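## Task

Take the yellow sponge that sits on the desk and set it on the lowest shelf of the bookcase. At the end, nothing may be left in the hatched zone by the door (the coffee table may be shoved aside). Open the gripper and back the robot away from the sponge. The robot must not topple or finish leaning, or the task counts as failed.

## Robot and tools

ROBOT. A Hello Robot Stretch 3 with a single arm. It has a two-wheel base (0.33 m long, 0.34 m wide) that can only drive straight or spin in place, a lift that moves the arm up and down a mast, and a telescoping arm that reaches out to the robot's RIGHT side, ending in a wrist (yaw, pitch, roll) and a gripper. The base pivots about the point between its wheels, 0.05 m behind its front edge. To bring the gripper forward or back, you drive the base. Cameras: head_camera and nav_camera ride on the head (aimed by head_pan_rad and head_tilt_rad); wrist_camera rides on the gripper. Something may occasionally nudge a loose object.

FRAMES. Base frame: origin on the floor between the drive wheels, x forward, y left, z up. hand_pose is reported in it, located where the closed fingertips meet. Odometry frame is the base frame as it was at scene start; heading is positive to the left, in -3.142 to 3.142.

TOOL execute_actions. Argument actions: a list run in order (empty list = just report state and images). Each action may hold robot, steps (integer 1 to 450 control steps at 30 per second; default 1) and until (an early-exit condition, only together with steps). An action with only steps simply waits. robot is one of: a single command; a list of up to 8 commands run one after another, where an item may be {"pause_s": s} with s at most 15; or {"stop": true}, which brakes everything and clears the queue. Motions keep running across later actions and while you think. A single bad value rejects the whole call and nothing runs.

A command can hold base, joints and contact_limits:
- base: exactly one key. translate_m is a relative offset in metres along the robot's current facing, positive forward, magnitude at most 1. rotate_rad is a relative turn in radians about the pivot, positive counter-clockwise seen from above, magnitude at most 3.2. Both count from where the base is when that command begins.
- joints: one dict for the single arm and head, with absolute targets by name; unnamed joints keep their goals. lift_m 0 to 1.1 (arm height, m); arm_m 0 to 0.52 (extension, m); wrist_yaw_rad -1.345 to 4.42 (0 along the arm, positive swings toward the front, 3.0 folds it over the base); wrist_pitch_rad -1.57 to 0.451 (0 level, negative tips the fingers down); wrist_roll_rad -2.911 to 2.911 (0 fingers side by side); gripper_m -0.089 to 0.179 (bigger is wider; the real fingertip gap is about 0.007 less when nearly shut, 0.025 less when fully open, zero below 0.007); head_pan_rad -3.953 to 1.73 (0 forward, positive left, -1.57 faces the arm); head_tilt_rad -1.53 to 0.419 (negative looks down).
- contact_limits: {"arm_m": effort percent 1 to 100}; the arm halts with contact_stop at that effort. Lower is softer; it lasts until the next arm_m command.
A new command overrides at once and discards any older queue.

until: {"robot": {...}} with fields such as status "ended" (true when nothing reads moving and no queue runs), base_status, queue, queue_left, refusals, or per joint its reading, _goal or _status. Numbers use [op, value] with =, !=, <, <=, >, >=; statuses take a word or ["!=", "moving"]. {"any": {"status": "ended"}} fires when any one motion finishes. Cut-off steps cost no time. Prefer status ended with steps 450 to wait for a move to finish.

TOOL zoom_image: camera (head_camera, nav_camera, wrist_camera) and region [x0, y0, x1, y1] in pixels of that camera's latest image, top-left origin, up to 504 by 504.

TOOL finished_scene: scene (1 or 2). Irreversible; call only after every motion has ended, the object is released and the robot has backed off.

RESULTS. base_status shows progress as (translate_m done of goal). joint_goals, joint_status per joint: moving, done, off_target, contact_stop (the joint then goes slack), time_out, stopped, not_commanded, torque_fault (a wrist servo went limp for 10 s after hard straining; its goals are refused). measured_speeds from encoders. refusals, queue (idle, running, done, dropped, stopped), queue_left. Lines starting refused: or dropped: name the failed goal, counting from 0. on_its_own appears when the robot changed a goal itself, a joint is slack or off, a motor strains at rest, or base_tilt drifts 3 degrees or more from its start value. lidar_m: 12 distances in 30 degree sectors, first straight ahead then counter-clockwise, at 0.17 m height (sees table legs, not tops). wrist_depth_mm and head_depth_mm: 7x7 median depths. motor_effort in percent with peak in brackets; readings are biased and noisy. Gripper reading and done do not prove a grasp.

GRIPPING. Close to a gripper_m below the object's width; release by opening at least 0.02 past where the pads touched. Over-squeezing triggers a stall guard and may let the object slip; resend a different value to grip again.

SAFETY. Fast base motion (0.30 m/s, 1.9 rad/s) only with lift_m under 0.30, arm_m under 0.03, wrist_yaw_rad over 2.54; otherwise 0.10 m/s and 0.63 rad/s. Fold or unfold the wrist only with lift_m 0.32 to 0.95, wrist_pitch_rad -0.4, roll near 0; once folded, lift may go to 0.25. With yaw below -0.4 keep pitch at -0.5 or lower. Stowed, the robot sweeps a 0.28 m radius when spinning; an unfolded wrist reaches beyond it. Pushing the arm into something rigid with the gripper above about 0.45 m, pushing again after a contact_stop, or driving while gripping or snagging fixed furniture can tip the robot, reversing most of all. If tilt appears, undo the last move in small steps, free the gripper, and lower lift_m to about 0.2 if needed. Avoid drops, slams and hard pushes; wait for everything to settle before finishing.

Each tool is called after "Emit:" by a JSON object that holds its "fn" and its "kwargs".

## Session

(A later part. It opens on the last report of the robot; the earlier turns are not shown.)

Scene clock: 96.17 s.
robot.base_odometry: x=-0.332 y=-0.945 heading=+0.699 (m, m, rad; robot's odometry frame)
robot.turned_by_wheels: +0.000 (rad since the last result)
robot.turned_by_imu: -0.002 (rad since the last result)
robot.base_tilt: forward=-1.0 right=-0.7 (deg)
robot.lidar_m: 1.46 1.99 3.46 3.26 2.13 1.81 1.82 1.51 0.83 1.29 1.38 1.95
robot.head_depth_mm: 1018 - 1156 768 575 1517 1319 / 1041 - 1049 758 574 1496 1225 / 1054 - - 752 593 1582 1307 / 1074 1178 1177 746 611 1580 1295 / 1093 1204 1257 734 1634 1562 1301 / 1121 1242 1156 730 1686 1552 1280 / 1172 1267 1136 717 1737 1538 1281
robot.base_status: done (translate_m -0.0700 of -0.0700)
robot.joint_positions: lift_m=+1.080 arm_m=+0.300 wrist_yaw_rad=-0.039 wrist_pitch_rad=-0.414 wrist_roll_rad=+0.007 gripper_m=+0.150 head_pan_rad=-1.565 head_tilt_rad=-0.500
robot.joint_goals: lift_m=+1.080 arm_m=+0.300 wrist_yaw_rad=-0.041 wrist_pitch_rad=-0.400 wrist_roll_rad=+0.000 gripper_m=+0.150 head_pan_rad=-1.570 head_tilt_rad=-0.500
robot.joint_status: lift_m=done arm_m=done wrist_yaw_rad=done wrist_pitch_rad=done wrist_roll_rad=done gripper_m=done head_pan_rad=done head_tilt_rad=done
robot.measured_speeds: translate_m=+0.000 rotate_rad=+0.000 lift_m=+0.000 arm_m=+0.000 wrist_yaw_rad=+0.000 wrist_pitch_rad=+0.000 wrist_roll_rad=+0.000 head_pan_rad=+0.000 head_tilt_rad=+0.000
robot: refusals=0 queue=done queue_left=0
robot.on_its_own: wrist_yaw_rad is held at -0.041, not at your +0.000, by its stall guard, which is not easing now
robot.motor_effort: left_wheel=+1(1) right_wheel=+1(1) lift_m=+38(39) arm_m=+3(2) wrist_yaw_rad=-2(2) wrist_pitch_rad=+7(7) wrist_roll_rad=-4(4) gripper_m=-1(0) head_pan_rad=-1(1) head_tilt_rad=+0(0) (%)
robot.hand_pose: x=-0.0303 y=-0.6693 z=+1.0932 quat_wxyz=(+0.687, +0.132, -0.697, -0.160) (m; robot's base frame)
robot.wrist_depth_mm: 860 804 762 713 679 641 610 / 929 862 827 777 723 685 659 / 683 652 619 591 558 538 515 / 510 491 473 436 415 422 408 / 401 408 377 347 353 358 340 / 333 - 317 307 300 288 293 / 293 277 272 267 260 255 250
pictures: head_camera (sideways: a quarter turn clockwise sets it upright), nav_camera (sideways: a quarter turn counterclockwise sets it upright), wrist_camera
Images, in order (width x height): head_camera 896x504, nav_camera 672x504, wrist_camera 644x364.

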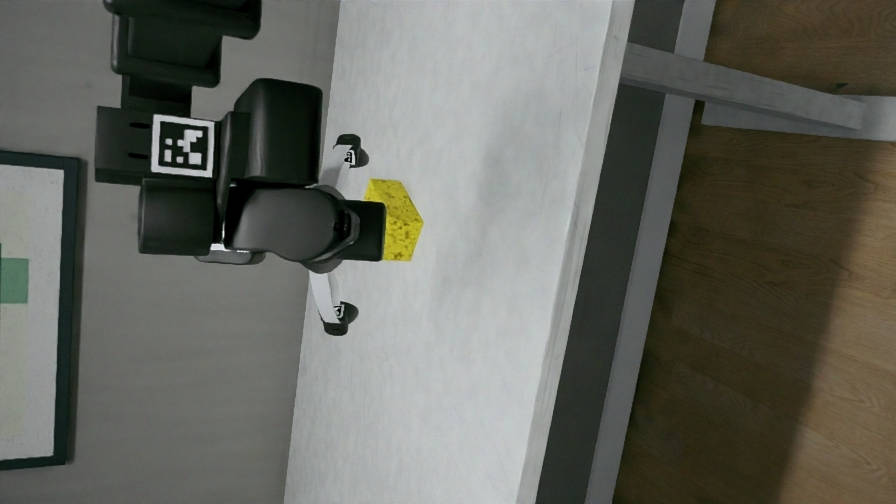

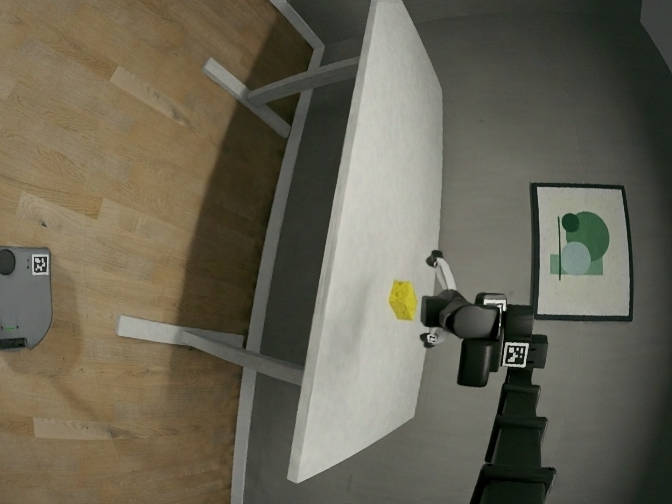

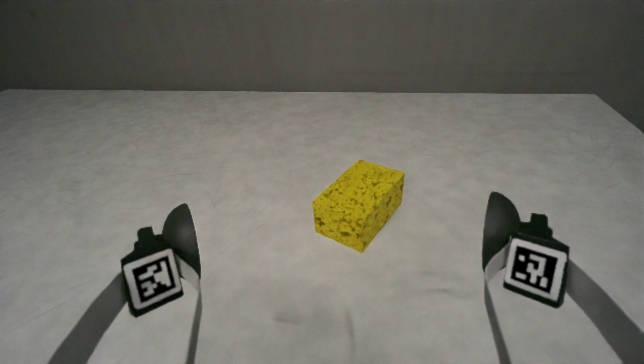

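Emit:
{"fn": "execute_actions", "kwargs": {"actions": [{"robot":{"joints":{"arm_m":0.42,"lift_m":0.99}},"steps":150,"until":{"robot":{"status":"ended"}}}]}}

Scene clock: 102.07 s.
robot.base_odometry: x=-0.332 y=-0.945 heading=+0.699 (m, m, rad; robot's odometry frame)
robot.turned_by_wheels: +0.000 (rad since the last result)
robot.turned_by_imu: -0.001 (rad since the last result)
robot.base_tilt: forward=-1.0 right=-0.8 (deg)
robot.lidar_m: 1.45 1.99 3.47 3.26 2.13 1.82 1.81 1.51 0.83 1.29 1.39 1.95
robot.head_depth_mm: 1023 1100 1173 - 552 1524 1325 / 1044 1121 - 757 573 1484 1220 / 1053 1146 - 749 592 1584 1302 / 1071 1179 1214 708 611 1585 1297 / 1096 1213 1177 734 1627 1573 1295 / 1126 1237 1159 727 1686 1557 1281 / 1166 1275 1138 723 1732 1564 1276
robot.base_status: done (translate_m -0.0700 of -0.0700)
robot.joint_positions: lift_m=+0.990 arm_m=+0.420 wrist_yaw_rad=-0.039 wrist_pitch_rad=-0.414 wrist_roll_rad=+0.007 gripper_m=+0.150 head_pan_rad=-1.565 head_tilt_rad=-0.500
robot.joint_goals: lift_m=+0.990 arm_m=+0.420 wrist_yaw_rad=-0.041 wrist_pitch_rad=-0.400 wrist_roll_rad=+0.000 gripper_m=+0.150 head_pan_rad=-1.570 head_tilt_rad=-0.500
robot.joint_status: lift_m=done arm_m=done wrist_yaw_rad=done wrist_pitch_rad=done wrist_roll_rad=done gripper_m=done head_pan_rad=done head_tilt_rad=done
robot.measured_speeds: translate_m=+0.000 rotate_rad=+0.000 lift_m=+0.000 arm_m=+0.000 wrist_yaw_rad=+0.000 wrist_pitch_rad=+0.000 wrist_roll_rad=+0.000 head_pan_rad=+0.000 head_tilt_rad=+0.000
robot: refusals=0 queue=done queue_left=0
robot.on_its_own: wrist_yaw_rad is held at -0.041, not at your +0.000, by its stall guard, which is not easing now
robot.motor_effort: left_wheel=+0(0) right_wheel=+0(0) lift_m=+25(42) arm_m=+3(2) wrist_yaw_rad=-3(2) wrist_pitch_rad=+7(7) wrist_roll_rad=-4(4) gripper_m=+0(0) head_pan_rad=-2(2) head_tilt_rad=+0(0) (%)
robot.hand_pose: x=-0.0303 y=-0.7893 z=+1.0037 quat_wxyz=(+0.687, +0.132, -0.697, -0.160) (m; robot's base frame)
robot.wrist_depth_mm: 722 688 630 601 570 543 515 / 681 643 582 550 513 480 449 / 443 419 400 383 366 349 334 / 330 316 304 281 215 276 264 / 261 262 245 192 185 231 219 / 215 - 205 196 188 186 190 / 191 179 177 173 170 166 162
pictures: head_camera (sideways: a quarter turn clockwise sets it upright), nav_camera (sideways: a quarter turn counterclockwise sets it upright), wrist_camera
Images, in order (width x height): head_camera 896x504, nav_camera 672x504, wrist_camera 644x364.

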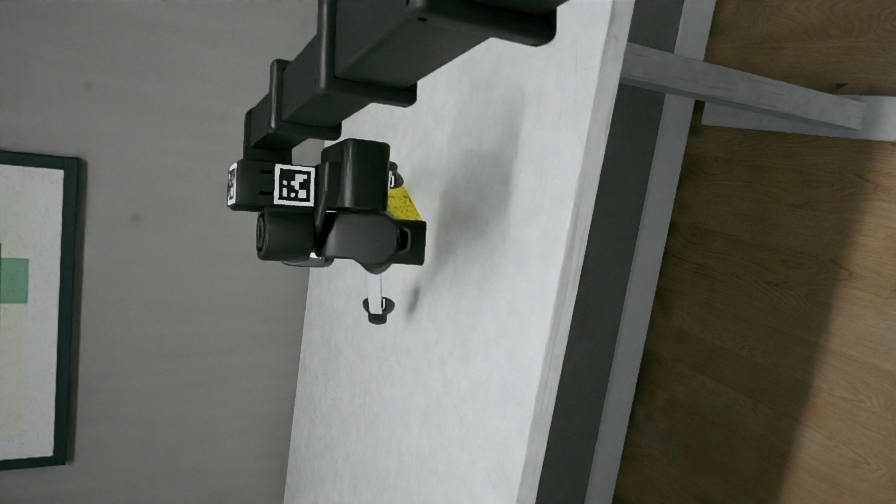

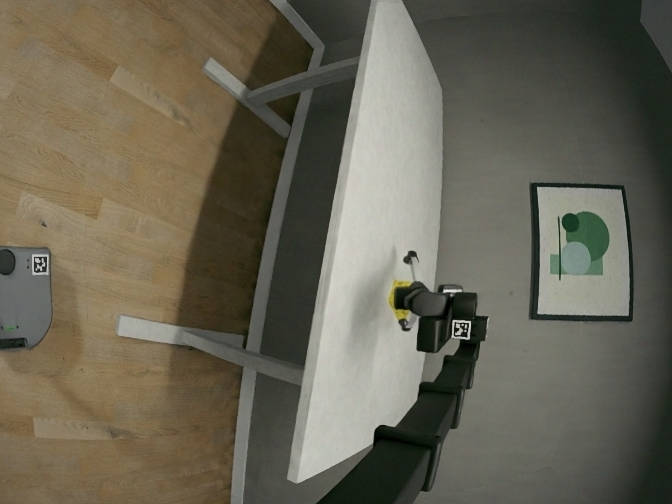

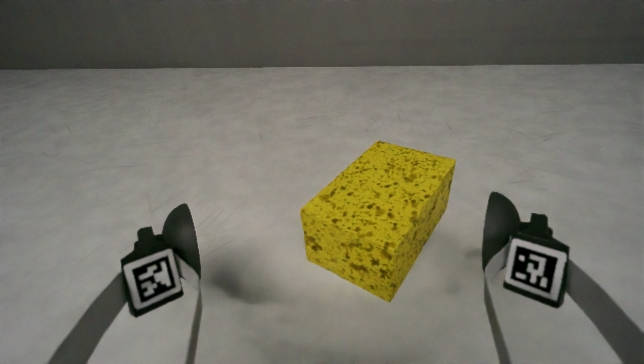

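Emit:
{"fn": "execute_actions", "kwargs": {"actions": [{"robot":[{"joints":{"arm_m":0.47}},{"joints":{"gripper_m":-0.02}},{"joints":{"lift_m":1.08}},{"joints":{"arm_m":0.0}}],"steps":400,"until":{"robot":{"status":"ended"}}}]}}

Scene clock: 114.57 s.
robot.base_odometry: x=-0.332 y=-0.945 heading=+0.699 (m, m, rad; robot's odometry frame)
robot.turned_by_wheels: +0.000 (rad since the last result)
robot.turned_by_imu: -0.004 (rad since the last result)
robot.base_tilt: forward=-1.0 right=-0.8 (deg)
robot.lidar_m: 1.46 1.99 3.45 3.27 2.12 1.82 1.81 1.51 0.83 1.29 1.39 1.95
robot.head_depth_mm: 1028 1092 - - - - 1253 / 1040 1106 - - - - - / 1057 1139 - - - - - / 1067 1182 1245 704 - 1581 1268 / 1095 1217 1172 737 1631 1561 1293 / 1120 1238 1164 731 1687 1564 1289 / 1164 1270 1138 720 1739 1539 1279
robot.base_status: done (translate_m -0.0700 of -0.0700)
robot.joint_positions: lift_m=+1.080 arm_m=+0.002 wrist_yaw_rad=-0.039 wrist_pitch_rad=-0.415 wrist_roll_rad=+0.006 gripper_m=+0.000 head_pan_rad=-1.565 head_tilt_rad=-0.500
robot.joint_goals: lift_m=+1.080 arm_m=+0.000 wrist_yaw_rad=-0.041 wrist_pitch_rad=-0.400 wrist_roll_rad=+0.000 gripper_m=-0.001 head_pan_rad=-1.570 head_tilt_rad=-0.500
robot.joint_status: lift_m=done arm_m=done wrist_yaw_rad=done wrist_pitch_rad=done wrist_roll_rad=done gripper_m=done head_pan_rad=done head_tilt_rad=done
robot.measured_speeds: translate_m=+0.000 rotate_rad=+0.000 lift_m=+0.000 arm_m=+0.000 wrist_yaw_rad=+0.000 wrist_pitch_rad=+0.000 wrist_roll_rad=+0.000 head_pan_rad=+0.000 head_tilt_rad=+0.000
robot: refusals=0 queue=done queue_left=0
robot.on_its_own: wrist_yaw_rad is held at -0.041, not at your +0.000, by its stall guard, which is not easing now; gripper_m is held at -0.001, not at your -0.020, by its stall guard, which is not easing now
robot.motor_effort: left_wheel=+0(0) right_wheel=+0(0) lift_m=+39(43) arm_m=-3(3) wrist_yaw_rad=-2(3) wrist_pitch_rad=+7(7) wrist_roll_rad=-3(4) gripper_m=-20(100) head_pan_rad=-2(2) head_tilt_rad=+0(0) (%)
robot.hand_pose: x=-0.0303 y=-0.3718 z=+1.0930 quat_wxyz=(+0.687, +0.132, -0.696, -0.160) (m; robot's base frame)
robot.wrist_depth_mm: - - - - 946 893 847 / - 974 896 865 799 760 932 / 690 656 624 592 566 540 967 / 509 490 471 453 440 422 412 / - 430 403 175 178 349 340 / - - - 149 511 - 305 / - - - 134 - - -
pictures: head_camera (sideways: a quarter turn clockwise sets it upright), nav_camera (sideways: a quarter turn counterclockwise sets it upright), wrist_camera
Images, in order (width x height): head_camera 896x504, nav_camera 672x504, wrist_camera 644x364.

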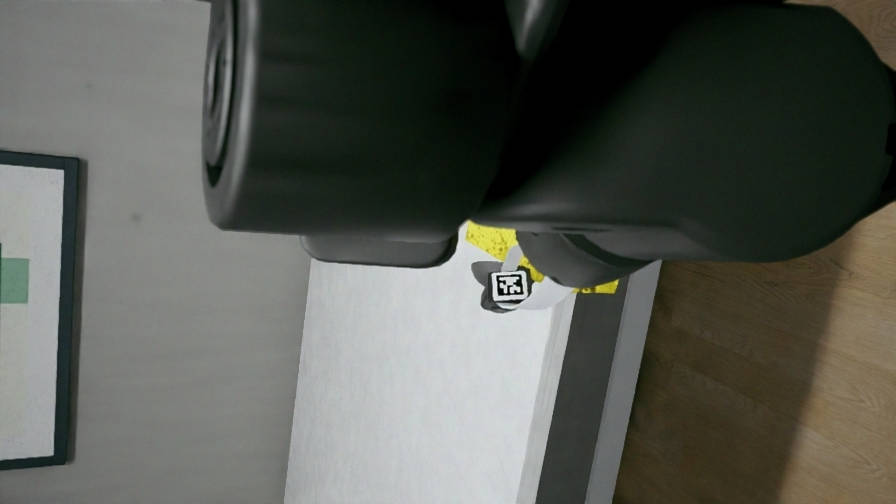

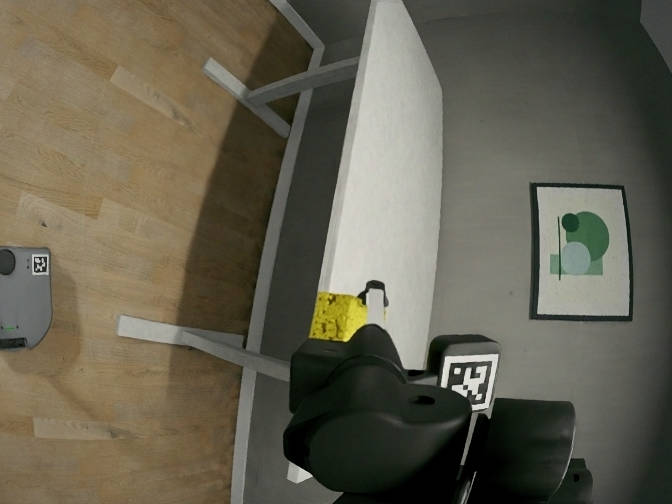

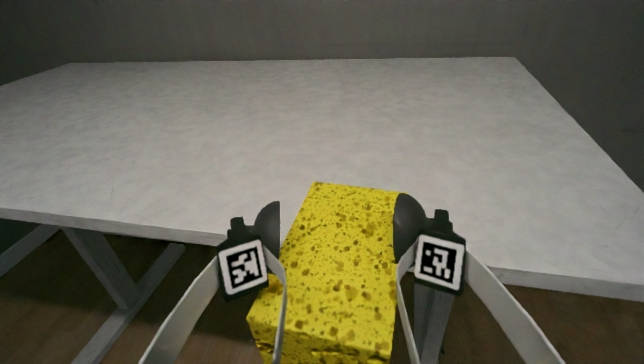

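Emit:
{"fn": "execute_actions", "kwargs": {"actions": [{"robot":[{"joints":{"lift_m":0.6,"head_pan_rad":0,"head_tilt_rad":-0.3}},{"base":{"rotate_rad":1.57}}],"steps":400,"until":{"robot":{"status":"ended"}}}]}}

Scene clock: 126.47 s.
robot.base_odometry: x=-0.332 y=-0.945 heading=+2.269 (m, m, rad; robot's odometry frame)
robot.turned_by_wheels: +1.570 (rad since the last result)
robot.turned_by_imu: +1.568 (rad since the last result)
robot.base_tilt: forward=-1.0 right=-0.8 (deg)
robot.lidar_m: 3.26 2.15 1.82 1.81 1.52 0.83 1.29 1.38 1.95 1.45 1.99 3.47
robot.head_depth_mm: 2866 2989 3188 3307 2743 1968 1551 / 2890 3080 3228 3359 2739 1946 1525 / 2899 3112 3247 3453 2766 1957 1510 / 3118 3169 3372 3557 2691 1919 1509 / 3054 3241 3339 3501 2648 1906 1509 / 3100 3299 3445 3542 2599 1906 1500 / 3156 3307 3324 3356 2583 1887 1486
robot.base_status: done (rotate_rad +1.5699 of +1.5700)
robot.joint_positions: lift_m=+0.600 arm_m=+0.002 wrist_yaw_rad=-0.039 wrist_pitch_rad=-0.416 wrist_roll_rad=+0.006 gripper_m=+0.000 head_pan_rad=-0.007 head_tilt_rad=-0.310
robot.joint_goals: lift_m=+0.600 arm_m=+0.000 wrist_yaw_rad=-0.041 wrist_pitch_rad=-0.400 wrist_roll_rad=+0.000 gripper_m=-0.001 head_pan_rad=+0.000 head_tilt_rad=-0.300
robot.joint_status: lift_m=done arm_m=done wrist_yaw_rad=done wrist_pitch_rad=done wrist_roll_rad=done gripper_m=done head_pan_rad=done head_tilt_rad=done
robot.measured_speeds: translate_m=+0.000 rotate_rad=+0.000 lift_m=+0.000 arm_m=+0.000 wrist_yaw_rad=+0.000 wrist_pitch_rad=+0.000 wrist_roll_rad=+0.000 head_pan_rad=+0.000 head_tilt_rad=+0.000
robot: refusals=0 queue=done queue_left=0
robot.on_its_own: wrist_yaw_rad is held at -0.041, not at your +0.000, by its stall guard, which is not easing now; gripper_m is held at -0.001, not at your -0.020, by its stall guard, which is not easing now
robot.motor_effort: left_wheel=-2(6) right_wheel=+2(6) lift_m=+25(39) arm_m=-3(3) wrist_yaw_rad=-3(2) wrist_pitch_rad=+8(8) wrist_roll_rad=-3(3) gripper_m=-22(20) head_pan_rad=+4(41) head_tilt_rad=+3(14) (%)
robot.hand_pose: x=-0.0303 y=-0.3718 z=+0.6134 quat_wxyz=(+0.687, +0.132, -0.696, -0.160) (m; robot's base frame)
robot.wrist_depth_mm: - - - - - - - / - - - - - - - / - - - - - - - / - - - - - - - / - - - 175 177 997 958 / 970 932 859 149 477 838 821 / 803 793 760 135 728 729 713
pictures: head_camera (sideways: a quarter turn clockwise sets it upright), nav_camera (sideways: a quarter turn counterclockwise sets it upright), wrist_camera
Images, in order (width x height): head_camera 896x504, nav_camera 672x504, wrist_camera 644x364.

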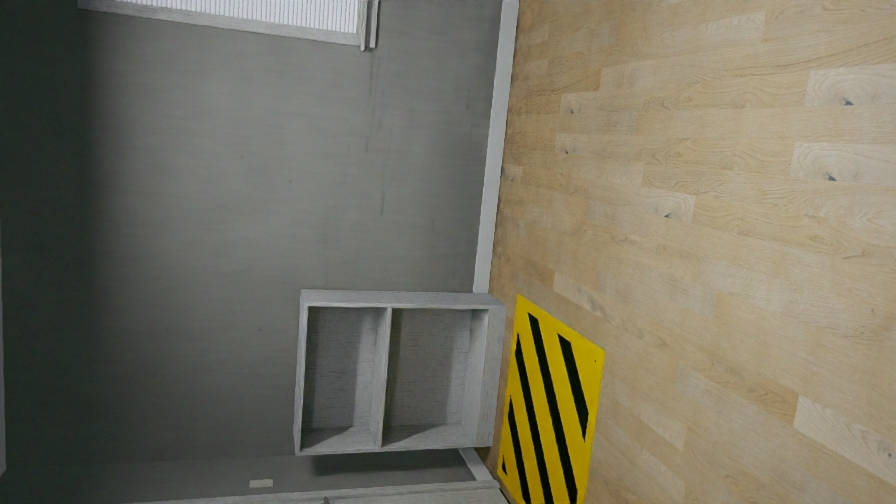

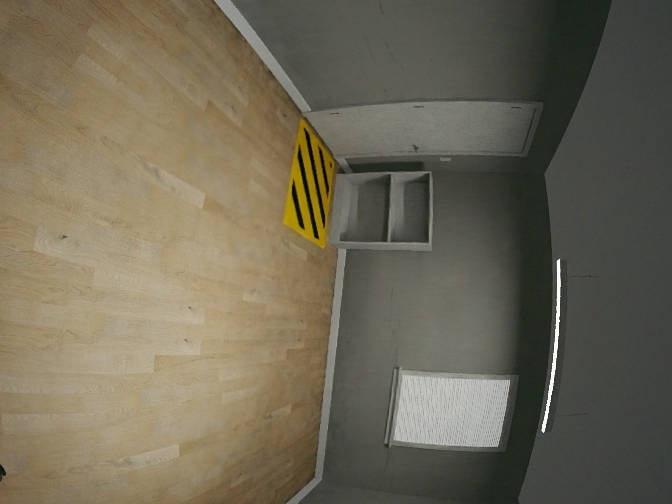

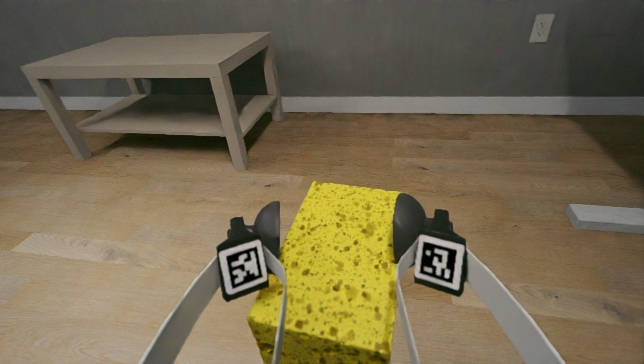

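Emit:
{"fn": "execute_actions", "kwargs": {"actions": [{"robot":[{"base":{"translate_m":1.0}},{"base":{"translate_m":1.0}},{"base":{"translate_m":0.45}},{"base":{"rotate_rad":1.57}},{"base":{"translate_m":0.65},"joints":{"head_pan_rad":-1.57,"head_tilt_rad":-0.6}}],"steps":450},{"steps":450},{"steps":450,"until":{"robot":{"status":"ended"}}}]}}

Scene clock: 171.63 s.
robot.base_odometry: x=-2.404 y=+0.515 heading=-2.445 (m, m, rad; robot's odometry frame)
robot.turned_by_wheels: +1.570 (rad since the last result)
robot.turned_by_imu: +1.551 (rad since the last result)
robot.base_tilt: forward=-1.0 right=-0.9 (deg)
robot.lidar_m: 0.62 0.73 1.19 3.22 3.76 2.60 2.78 1.48 0.97 1.03 0.76 0.63
robot.head_depth_mm: 981 1043 1129 1206 1346 1371 1249 / 1003 1055 1160 1204 1458 1377 1245 / 1021 1067 1173 1197 1504 1380 1249 / 1036 1093 1213 1236 1511 1398 657 / 1062 1124 1232 1225 1556 1414 1227 / 1087 1132 1154 1170 1426 1407 1219 / 1089 1161 1195 1319 1433 1392 1210
robot.base_status: done (translate_m +0.6500 of +0.6500)
robot.joint_positions: lift_m=+0.600 arm_m=+0.002 wrist_yaw_rad=-0.039 wrist_pitch_rad=-0.416 wrist_roll_rad=+0.006 gripper_m=+0.000 head_pan_rad=-1.563 head_tilt_rad=-0.592
robot.joint_goals: lift_m=+0.600 arm_m=+0.000 wrist_yaw_rad=-0.041 wrist_pitch_rad=-0.400 wrist_roll_rad=+0.000 gripper_m=-0.001 head_pan_rad=-1.570 head_tilt_rad=-0.600
robot.joint_status: lift_m=done arm_m=done wrist_yaw_rad=done wrist_pitch_rad=done wrist_roll_rad=done gripper_m=done head_pan_rad=done head_tilt_rad=done
robot.measured_speeds: translate_m=+0.000 rotate_rad=+0.000 lift_m=+0.000 arm_m=+0.000 wrist_yaw_rad=+0.000 wrist_pitch_rad=+0.000 wrist_roll_rad=+0.000 head_pan_rad=+0.000 head_tilt_rad=+0.000
robot: refusals=0 queue=done queue_left=0
robot.on_its_own: wrist_yaw_rad is held at -0.041, not at your +0.000, by its stall guard, which is not easing now; gripper_m is held at -0.001, not at your -0.020, by its stall guard, which is not easing now
robot.motor_effort: left_wheel=-2(5) right_wheel=+2(5) lift_m=+25(25) arm_m=-2(3) wrist_yaw_rad=-2(1) wrist_pitch_rad=+8(7) wrist_roll_rad=-3(3) gripper_m=-20(20) head_pan_rad=-3(38) head_tilt_rad=-2(17) (%)
robot.hand_pose: x=-0.0303 y=-0.3718 z=+0.6134 quat_wxyz=(+0.687, +0.132, -0.696, -0.160) (m; robot's base frame)
robot.wrist_depth_mm: 588 741 780 880 836 794 800 / 595 839 935 964 918 856 879 / 600 840 - - - 870 960 / 600 842 - - - 975 - / 617 813 - 175 177 914 973 / 614 844 861 149 475 844 825 / 622 765 759 134 718 726 718
pictures: head_camera (sideways: a quarter turn clockwise sets it upright), nav_camera (sideways: a quarter turn counterclockwise sets it upright), wrist_camera
Images, in order (width x height): head_camera 896x504, nav_camera 672x504, wrist_camera 644x364.

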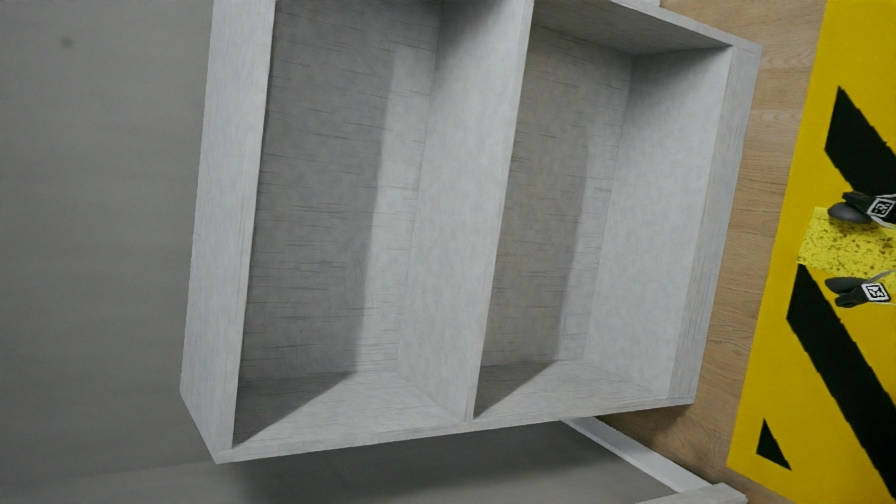

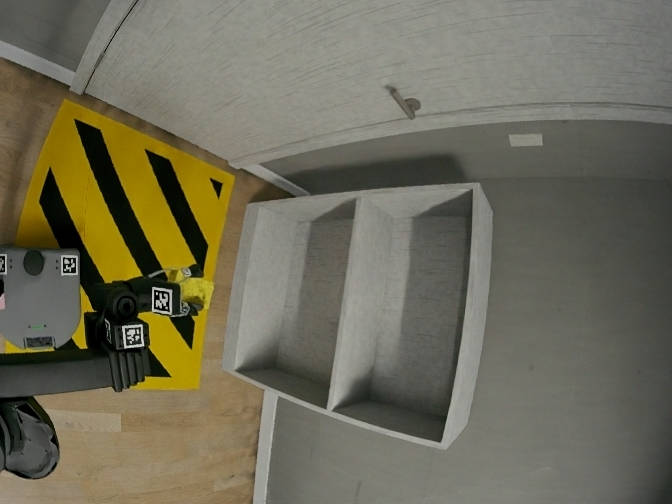

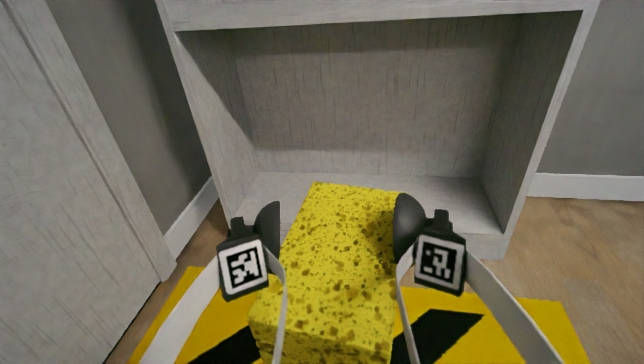

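Emit:
{"fn": "execute_actions", "kwargs": {"actions": [{"robot":[{"joints":{"lift_m":0.16}},{"joints":{"arm_m":0.47}}],"steps":400,"until":{"robot":{"status":"ended"}}}]}}

Scene clock: 184.23 s.
robot.base_odometry: x=-2.404 y=+0.515 heading=-2.445 (m, m, rad; robot's odometry frame)
robot.turned_by_wheels: +0.000 (rad since the last result)
robot.turned_by_imu: -0.003 (rad since the last result)
robot.base_tilt: forward=-1.1 right=-0.8 (deg)
robot.lidar_m: 0.62 0.73 1.19 3.23 3.73 2.59 2.79 1.49 0.97 0.88 0.76 0.63
robot.head_depth_mm: 980 1051 1132 1203 1350 1378 1247 / 1004 1058 1153 1204 1467 1374 1242 / 1018 1078 1179 1194 1503 1389 1251 / 1039 1090 1202 1242 1520 1404 1198 / 1060 1112 1226 1224 1541 1415 1226 / 1079 1142 1151 1164 1411 1410 1220 / 1086 1155 1199 1310 1437 1395 1213
robot.base_status: done (translate_m +0.6500 of +0.6500)
robot.joint_positions: lift_m=+0.160 arm_m=+0.470 wrist_yaw_rad=-0.039 wrist_pitch_rad=-0.416 wrist_roll_rad=+0.006 gripper_m=+0.000 head_pan_rad=-1.563 head_tilt_rad=-0.592
robot.joint_goals: lift_m=+0.160 arm_m=+0.470 wrist_yaw_rad=-0.041 wrist_pitch_rad=-0.400 wrist_roll_rad=+0.000 gripper_m=-0.001 head_pan_rad=-1.570 head_tilt_rad=-0.600
robot.joint_status: lift_m=done arm_m=done wrist_yaw_rad=done wrist_pitch_rad=done wrist_roll_rad=done gripper_m=done head_pan_rad=done head_tilt_rad=done
robot.measured_speeds: translate_m=+0.000 rotate_rad=+0.000 lift_m=+0.000 arm_m=+0.000 wrist_yaw_rad=+0.000 wrist_pitch_rad=+0.000 wrist_roll_rad=+0.000 head_pan_rad=+0.000 head_tilt_rad=+0.000
robot: refusals=0 queue=done queue_left=0
robot.on_its_own: wrist_yaw_rad is held at -0.041, not at your +0.000, by its stall guard, which is not easing now; gripper_m is held at -0.001, not at your -0.020, by its stall guard, which is not easing now
robot.motor_effort: left_wheel=-2(2) right_wheel=+2(2) lift_m=+25(25) arm_m=+3(3) wrist_yaw_rad=-2(2) wrist_pitch_rad=+8(7) wrist_roll_rad=-3(3) gripper_m=-20(20) head_pan_rad=-2(4) head_tilt_rad=-2(2) (%)
robot.hand_pose: x=-0.0304 y=-0.8391 z=+0.1734 quat_wxyz=(+0.687, +0.132, -0.696, -0.160) (m; robot's base frame)
robot.wrist_depth_mm: 335 454 457 439 422 406 393 / 339 457 508 483 462 444 423 / 340 436 443 428 406 389 372 / 332 352 340 328 317 307 296 / 398 338 316 174 178 268 256 / 370 361 333 149 235 293 280 / 316 313 295 135 282 286 280
pictures: head_camera (sideways: a quarter turn clockwise sets it upright), nav_camera (sideways: a quarter turn counterclockwise sets it upright), wrist_camera
Images, in order (width x height): head_camera 896x504, nav_camera 672x504, wrist_camera 644x364.

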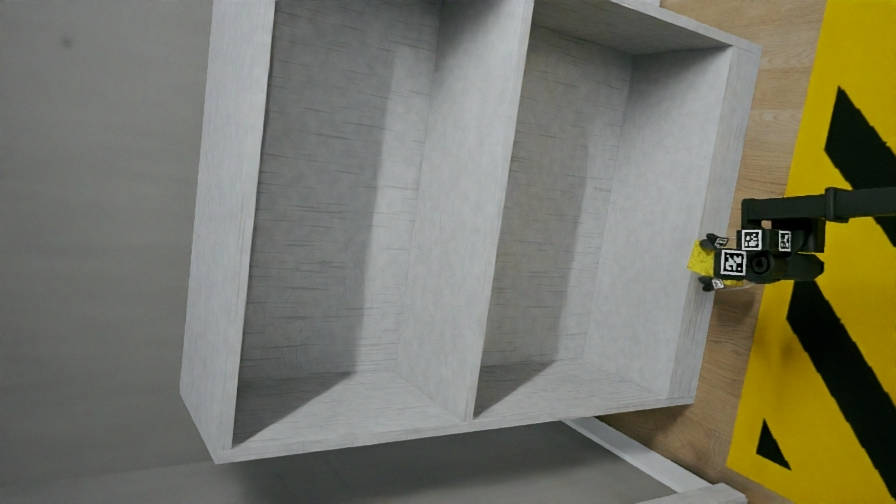

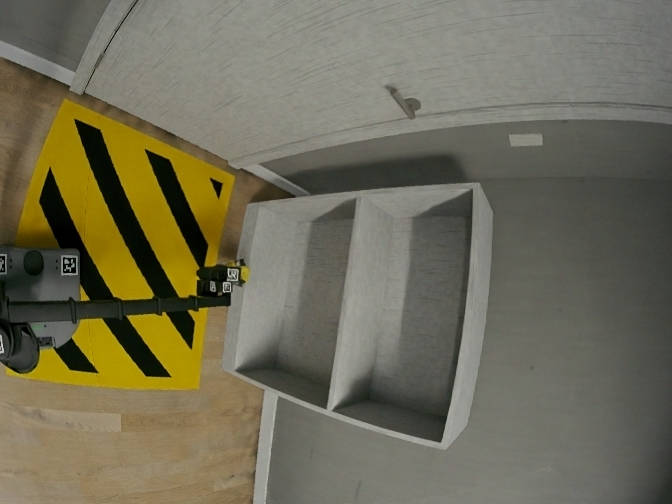

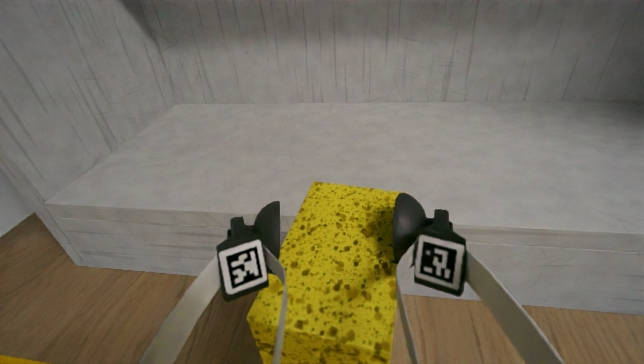

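Emit:
{"fn": "execute_actions", "kwargs": {"actions": [{"robot":[{"joints":{"arm_m":0.0}},{"base":{"rotate_rad":-1.57}},{"base":{"translate_m":0.16}},{"base":{"rotate_rad":1.57}},{"joints":{"arm_m":0.47}},{"joints":{"lift_m":0.12}},{"joints":{"gripper_m":0.12}},{"joints":{"arm_m":0.0}}],"steps":450},{"steps":450,"until":{"robot":{"status":"ended"}}}]}}

Scene clock: 212.03 s.
robot.base_odometry: x=-2.507 y=+0.638 heading=-2.445 (m, m, rad; robot's odometry frame)
robot.turned_by_wheels: +0.000 (rad since the last result)
robot.turned_by_imu: -0.007 (rad since the last result)
robot.base_tilt: forward=-1.1 right=-0.8 (deg)
robot.lidar_m: 0.60 0.69 1.13 3.37 3.04 2.66 2.44 1.30 0.83 0.95 0.72 0.60
robot.head_depth_mm: 861 926 978 1080 999 1297 1210 / 877 933 999 1092 1030 1357 1211 / 887 949 1018 1105 1298 1359 1226 / 905 973 1041 1129 1341 1388 1176 / 923 972 1060 1135 1373 1352 1227 / 939 995 1043 1079 1189 1306 1219 / 960 1039 874 1144 1289 1360 1210
robot.base_status: done (rotate_rad +1.5699 of +1.5700)
robot.joint_positions: lift_m=+0.122 arm_m=+0.470 wrist_yaw_rad=-0.039 wrist_pitch_rad=-0.346 wrist_roll_rad=+0.006 gripper_m=+0.000 head_pan_rad=-1.563 head_tilt_rad=-0.593
robot.joint_goals: lift_m=+0.122 arm_m=+0.470 wrist_yaw_rad=-0.041 wrist_pitch_rad=-0.400 wrist_roll_rad=+0.000 gripper_m=-0.001 head_pan_rad=-1.570 head_tilt_rad=-0.600
robot.joint_status: lift_m=contact_stop arm_m=done wrist_yaw_rad=done wrist_pitch_rad=done wrist_roll_rad=done gripper_m=done head_pan_rad=done head_tilt_rad=done
robot.measured_speeds: translate_m=+0.000 rotate_rad=+0.000 lift_m=+0.000 arm_m=+0.000 wrist_yaw_rad=+0.000 wrist_pitch_rad=+0.024 wrist_roll_rad=+0.000 head_pan_rad=+0.000 head_tilt_rad=+0.000
robot: refusals=0 queue=dropped queue_left=0
robot.on_its_own: wrist_yaw_rad is held at -0.041, not at your +0.000, by its stall guard, which is not easing now; gripper_m is held at -0.001, not at your -0.020, by its stall guard, which is not easing now; lift_m is slack since a contact_stop, until your next command for it; wrist_pitch_rad is at rest, and its effort (-27) is outside its rest range (-20 to +32)
robot.motor_effort: left_wheel=-1(7) right_wheel=+2(6) lift_m=+26(26) arm_m=+3(2) wrist_yaw_rad=-1(1) wrist_pitch_rad=-27(28) wrist_roll_rad=-3(3) gripper_m=-20(20) head_pan_rad=-3(4) head_tilt_rad=-2(2) (%)
robot.hand_pose: x=-0.0307 y=-0.8474 z=+0.1507 quat_wxyz=(+0.692, +0.108, -0.701, -0.136) (m; robot's base frame)
robot.wrist_depth_mm: 312 319 304 290 280 269 258 / 311 346 327 315 302 289 278 / 313 376 361 344 328 312 301 / 311 338 325 310 300 286 275 / 267 261 264 174 174 229 222 / 216 211 191 143 181 190 185 / 182 180 169 130 161 163 160
pictures: head_camera (sideways: a quarter turn clockwise sets it upright), nav_camera (sideways: a quarter turn counterclockwise sets it upright), wrist_camera
dropped: robot: command 5 of its queue: lift_m: contact_stop
Images, in order (width x height): head_camera 896x504, nav_camera 672x504, wrist_camera 644x364.

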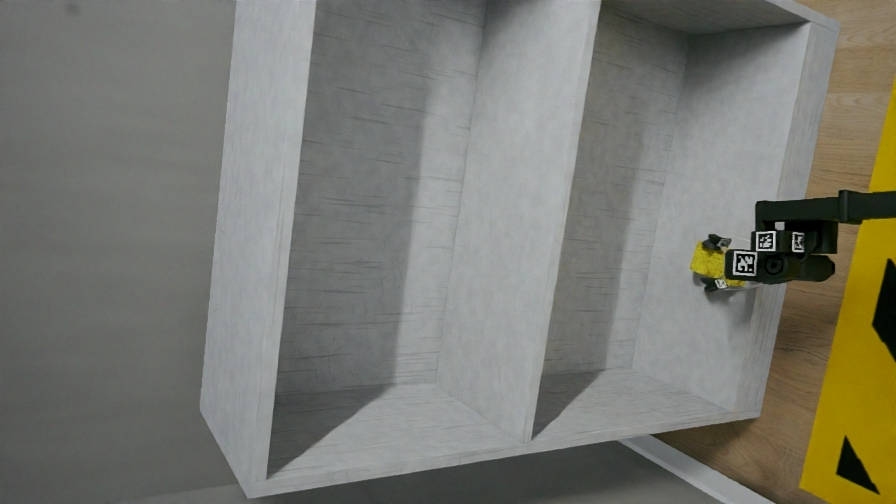

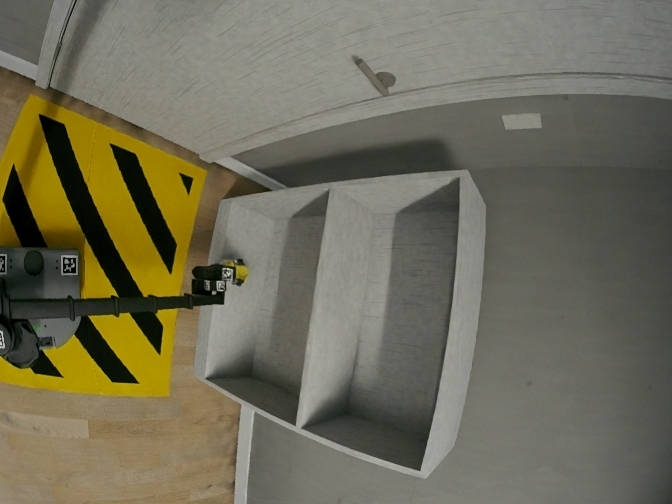

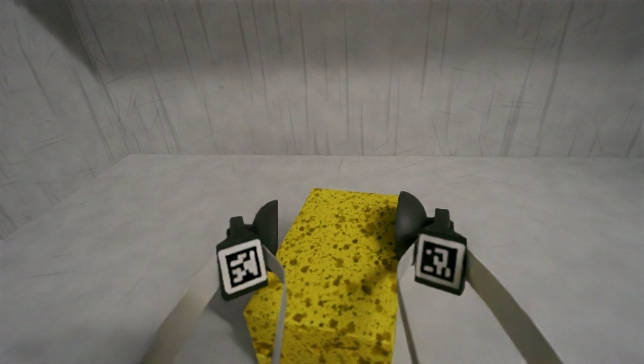

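On the shelf. Release, retract, back off the hatch.

Emit:
{"fn": "execute_actions", "kwargs": {"actions": [{"robot":[{"joints":{"gripper_m":0.12}},{"joints":{"lift_m":0.15}},{"joints":{"arm_m":0.0}},{"base":{"translate_m":-1.0}},{"joints":{"head_pan_rad":-0.9}}],"steps":450},{"steps":300,"until":{"robot":{"status":"ended"}}}]}}

Scene clock: 234.57 s.
robot.base_odometry: x=-1.740 y=+1.280 heading=-2.445 (m, m, rad; robot's odometry frame)
robot.turned_by_wheels: +0.000 (rad since the last result)
robot.turned_by_imu: -0.004 (rad since the last result)
robot.base_tilt: forward=-1.1 right=-0.8 (deg)
robot.lidar_m: 1.57 1.78 2.92 3.41 1.89 2.19 1.98 1.06 0.89 0.88 0.84 1.50
robot.head_depth_mm: 834 892 956 1027 1121 1225 1247 / 915 957 1023 1137 1258 1367 1240 / 1003 1023 910 1058 1256 1423 1241 / 1104 1088 876 1001 1137 1327 1235 / 1246 1189 1408 1283 1648 1415 1220 / 1412 1335 1515 1725 1649 1440 1213 / 1395 1349 1458 1705 1748 1434 1216
robot.base_status: done (translate_m -1.0000 of -1.0000)
robot.joint_positions: lift_m=+0.150 arm_m=+0.002 wrist_yaw_rad=-0.039 wrist_pitch_rad=-0.414 wrist_roll_rad=+0.006 gripper_m=+0.120 head_pan_rad=-0.907 head_tilt_rad=-0.593
robot.joint_goals: lift_m=+0.150 arm_m=+0.000 wrist_yaw_rad=-0.041 wrist_pitch_rad=-0.400 wrist_roll_rad=+0.000 gripper_m=+0.120 head_pan_rad=-0.900 head_tilt_rad=-0.600
robot.joint_status: lift_m=done arm_m=done wrist_yaw_rad=done wrist_pitch_rad=done wrist_roll_rad=done gripper_m=done head_pan_rad=done head_tilt_rad=done
robot.measured_speeds: translate_m=+0.000 rotate_rad=+0.000 lift_m=+0.000 arm_m=+0.000 wrist_yaw_rad=+0.000 wrist_pitch_rad=+0.000 wrist_roll_rad=+0.000 head_pan_rad=+0.000 head_tilt_rad=+0.000
robot: refusals=0 queue=done queue_left=0
robot.on_its_own: wrist_yaw_rad is held at -0.041, not at your +0.000, by its stall guard, which is not easing now
robot.motor_effort: left_wheel=-1(6) right_wheel=+2(2) lift_m=+38(40) arm_m=-3(2) wrist_yaw_rad=-3(3) wrist_pitch_rad=+7(26) wrist_roll_rad=-3(3) gripper_m=+0(86) head_pan_rad=+4(38) head_tilt_rad=-2(2) (%)
robot.hand_pose: x=-0.0304 y=-0.3720 z=+0.1633 quat_wxyz=(+0.687, +0.132, -0.696, -0.160) (m; robot's base frame)
robot.wrist_depth_mm: 588 653 620 599 574 539 525 / 590 711 675 644 618 577 554 / 597 700 672 634 617 587 563 / 539 537 508 491 474 458 444 / 434 422 412 398 387 379 367 / 360 360 336 336 329 306 312 / 309 300 295 287 282 276 272
pictures: head_camera (sideways: a quarter turn clockwise sets it upright), nav_camera (sideways: a quarter turn counterclockwise sets it upright), wrist_camera
Images, in order (width x height): head_camera 896x504, nav_camera 672x504, wrist_camera 644x364.

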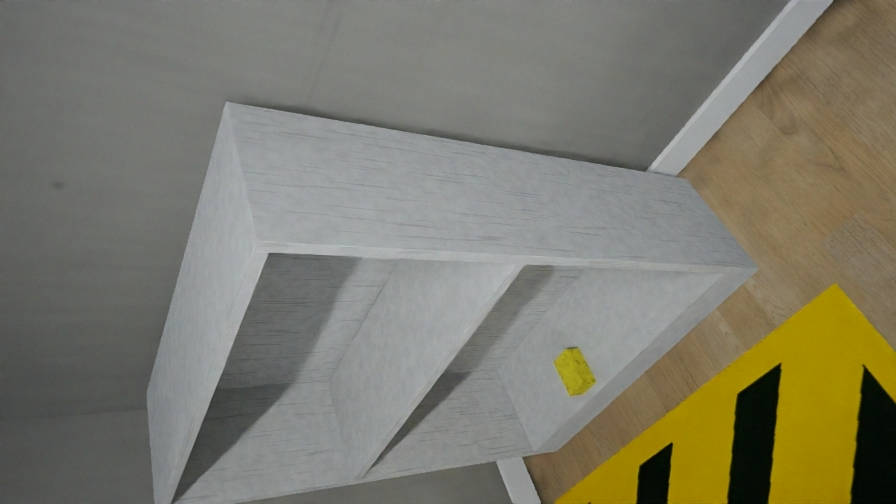

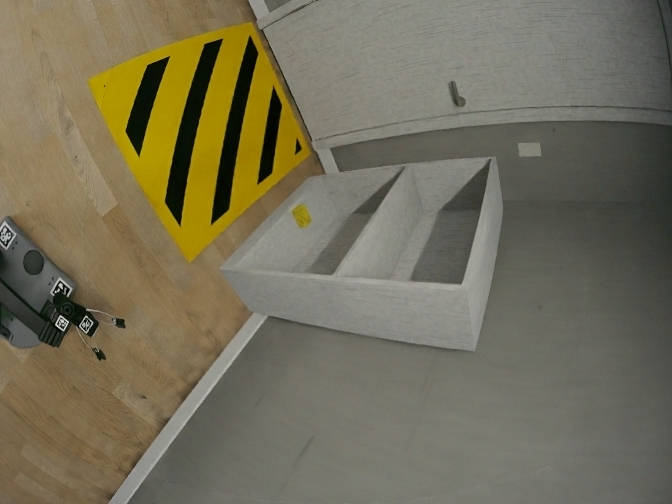

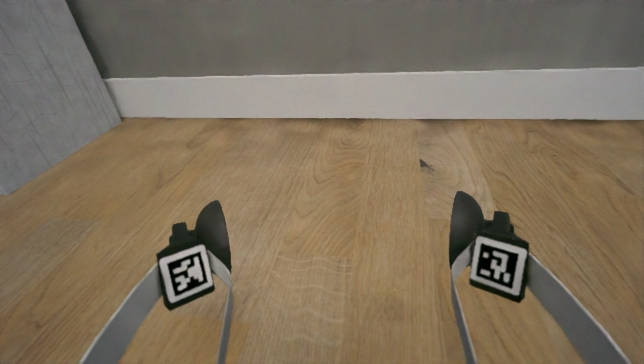

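Emit:
{"fn": "finished_scene", "kwargs": {"scene": 1}}

The scene is finished: the task was done.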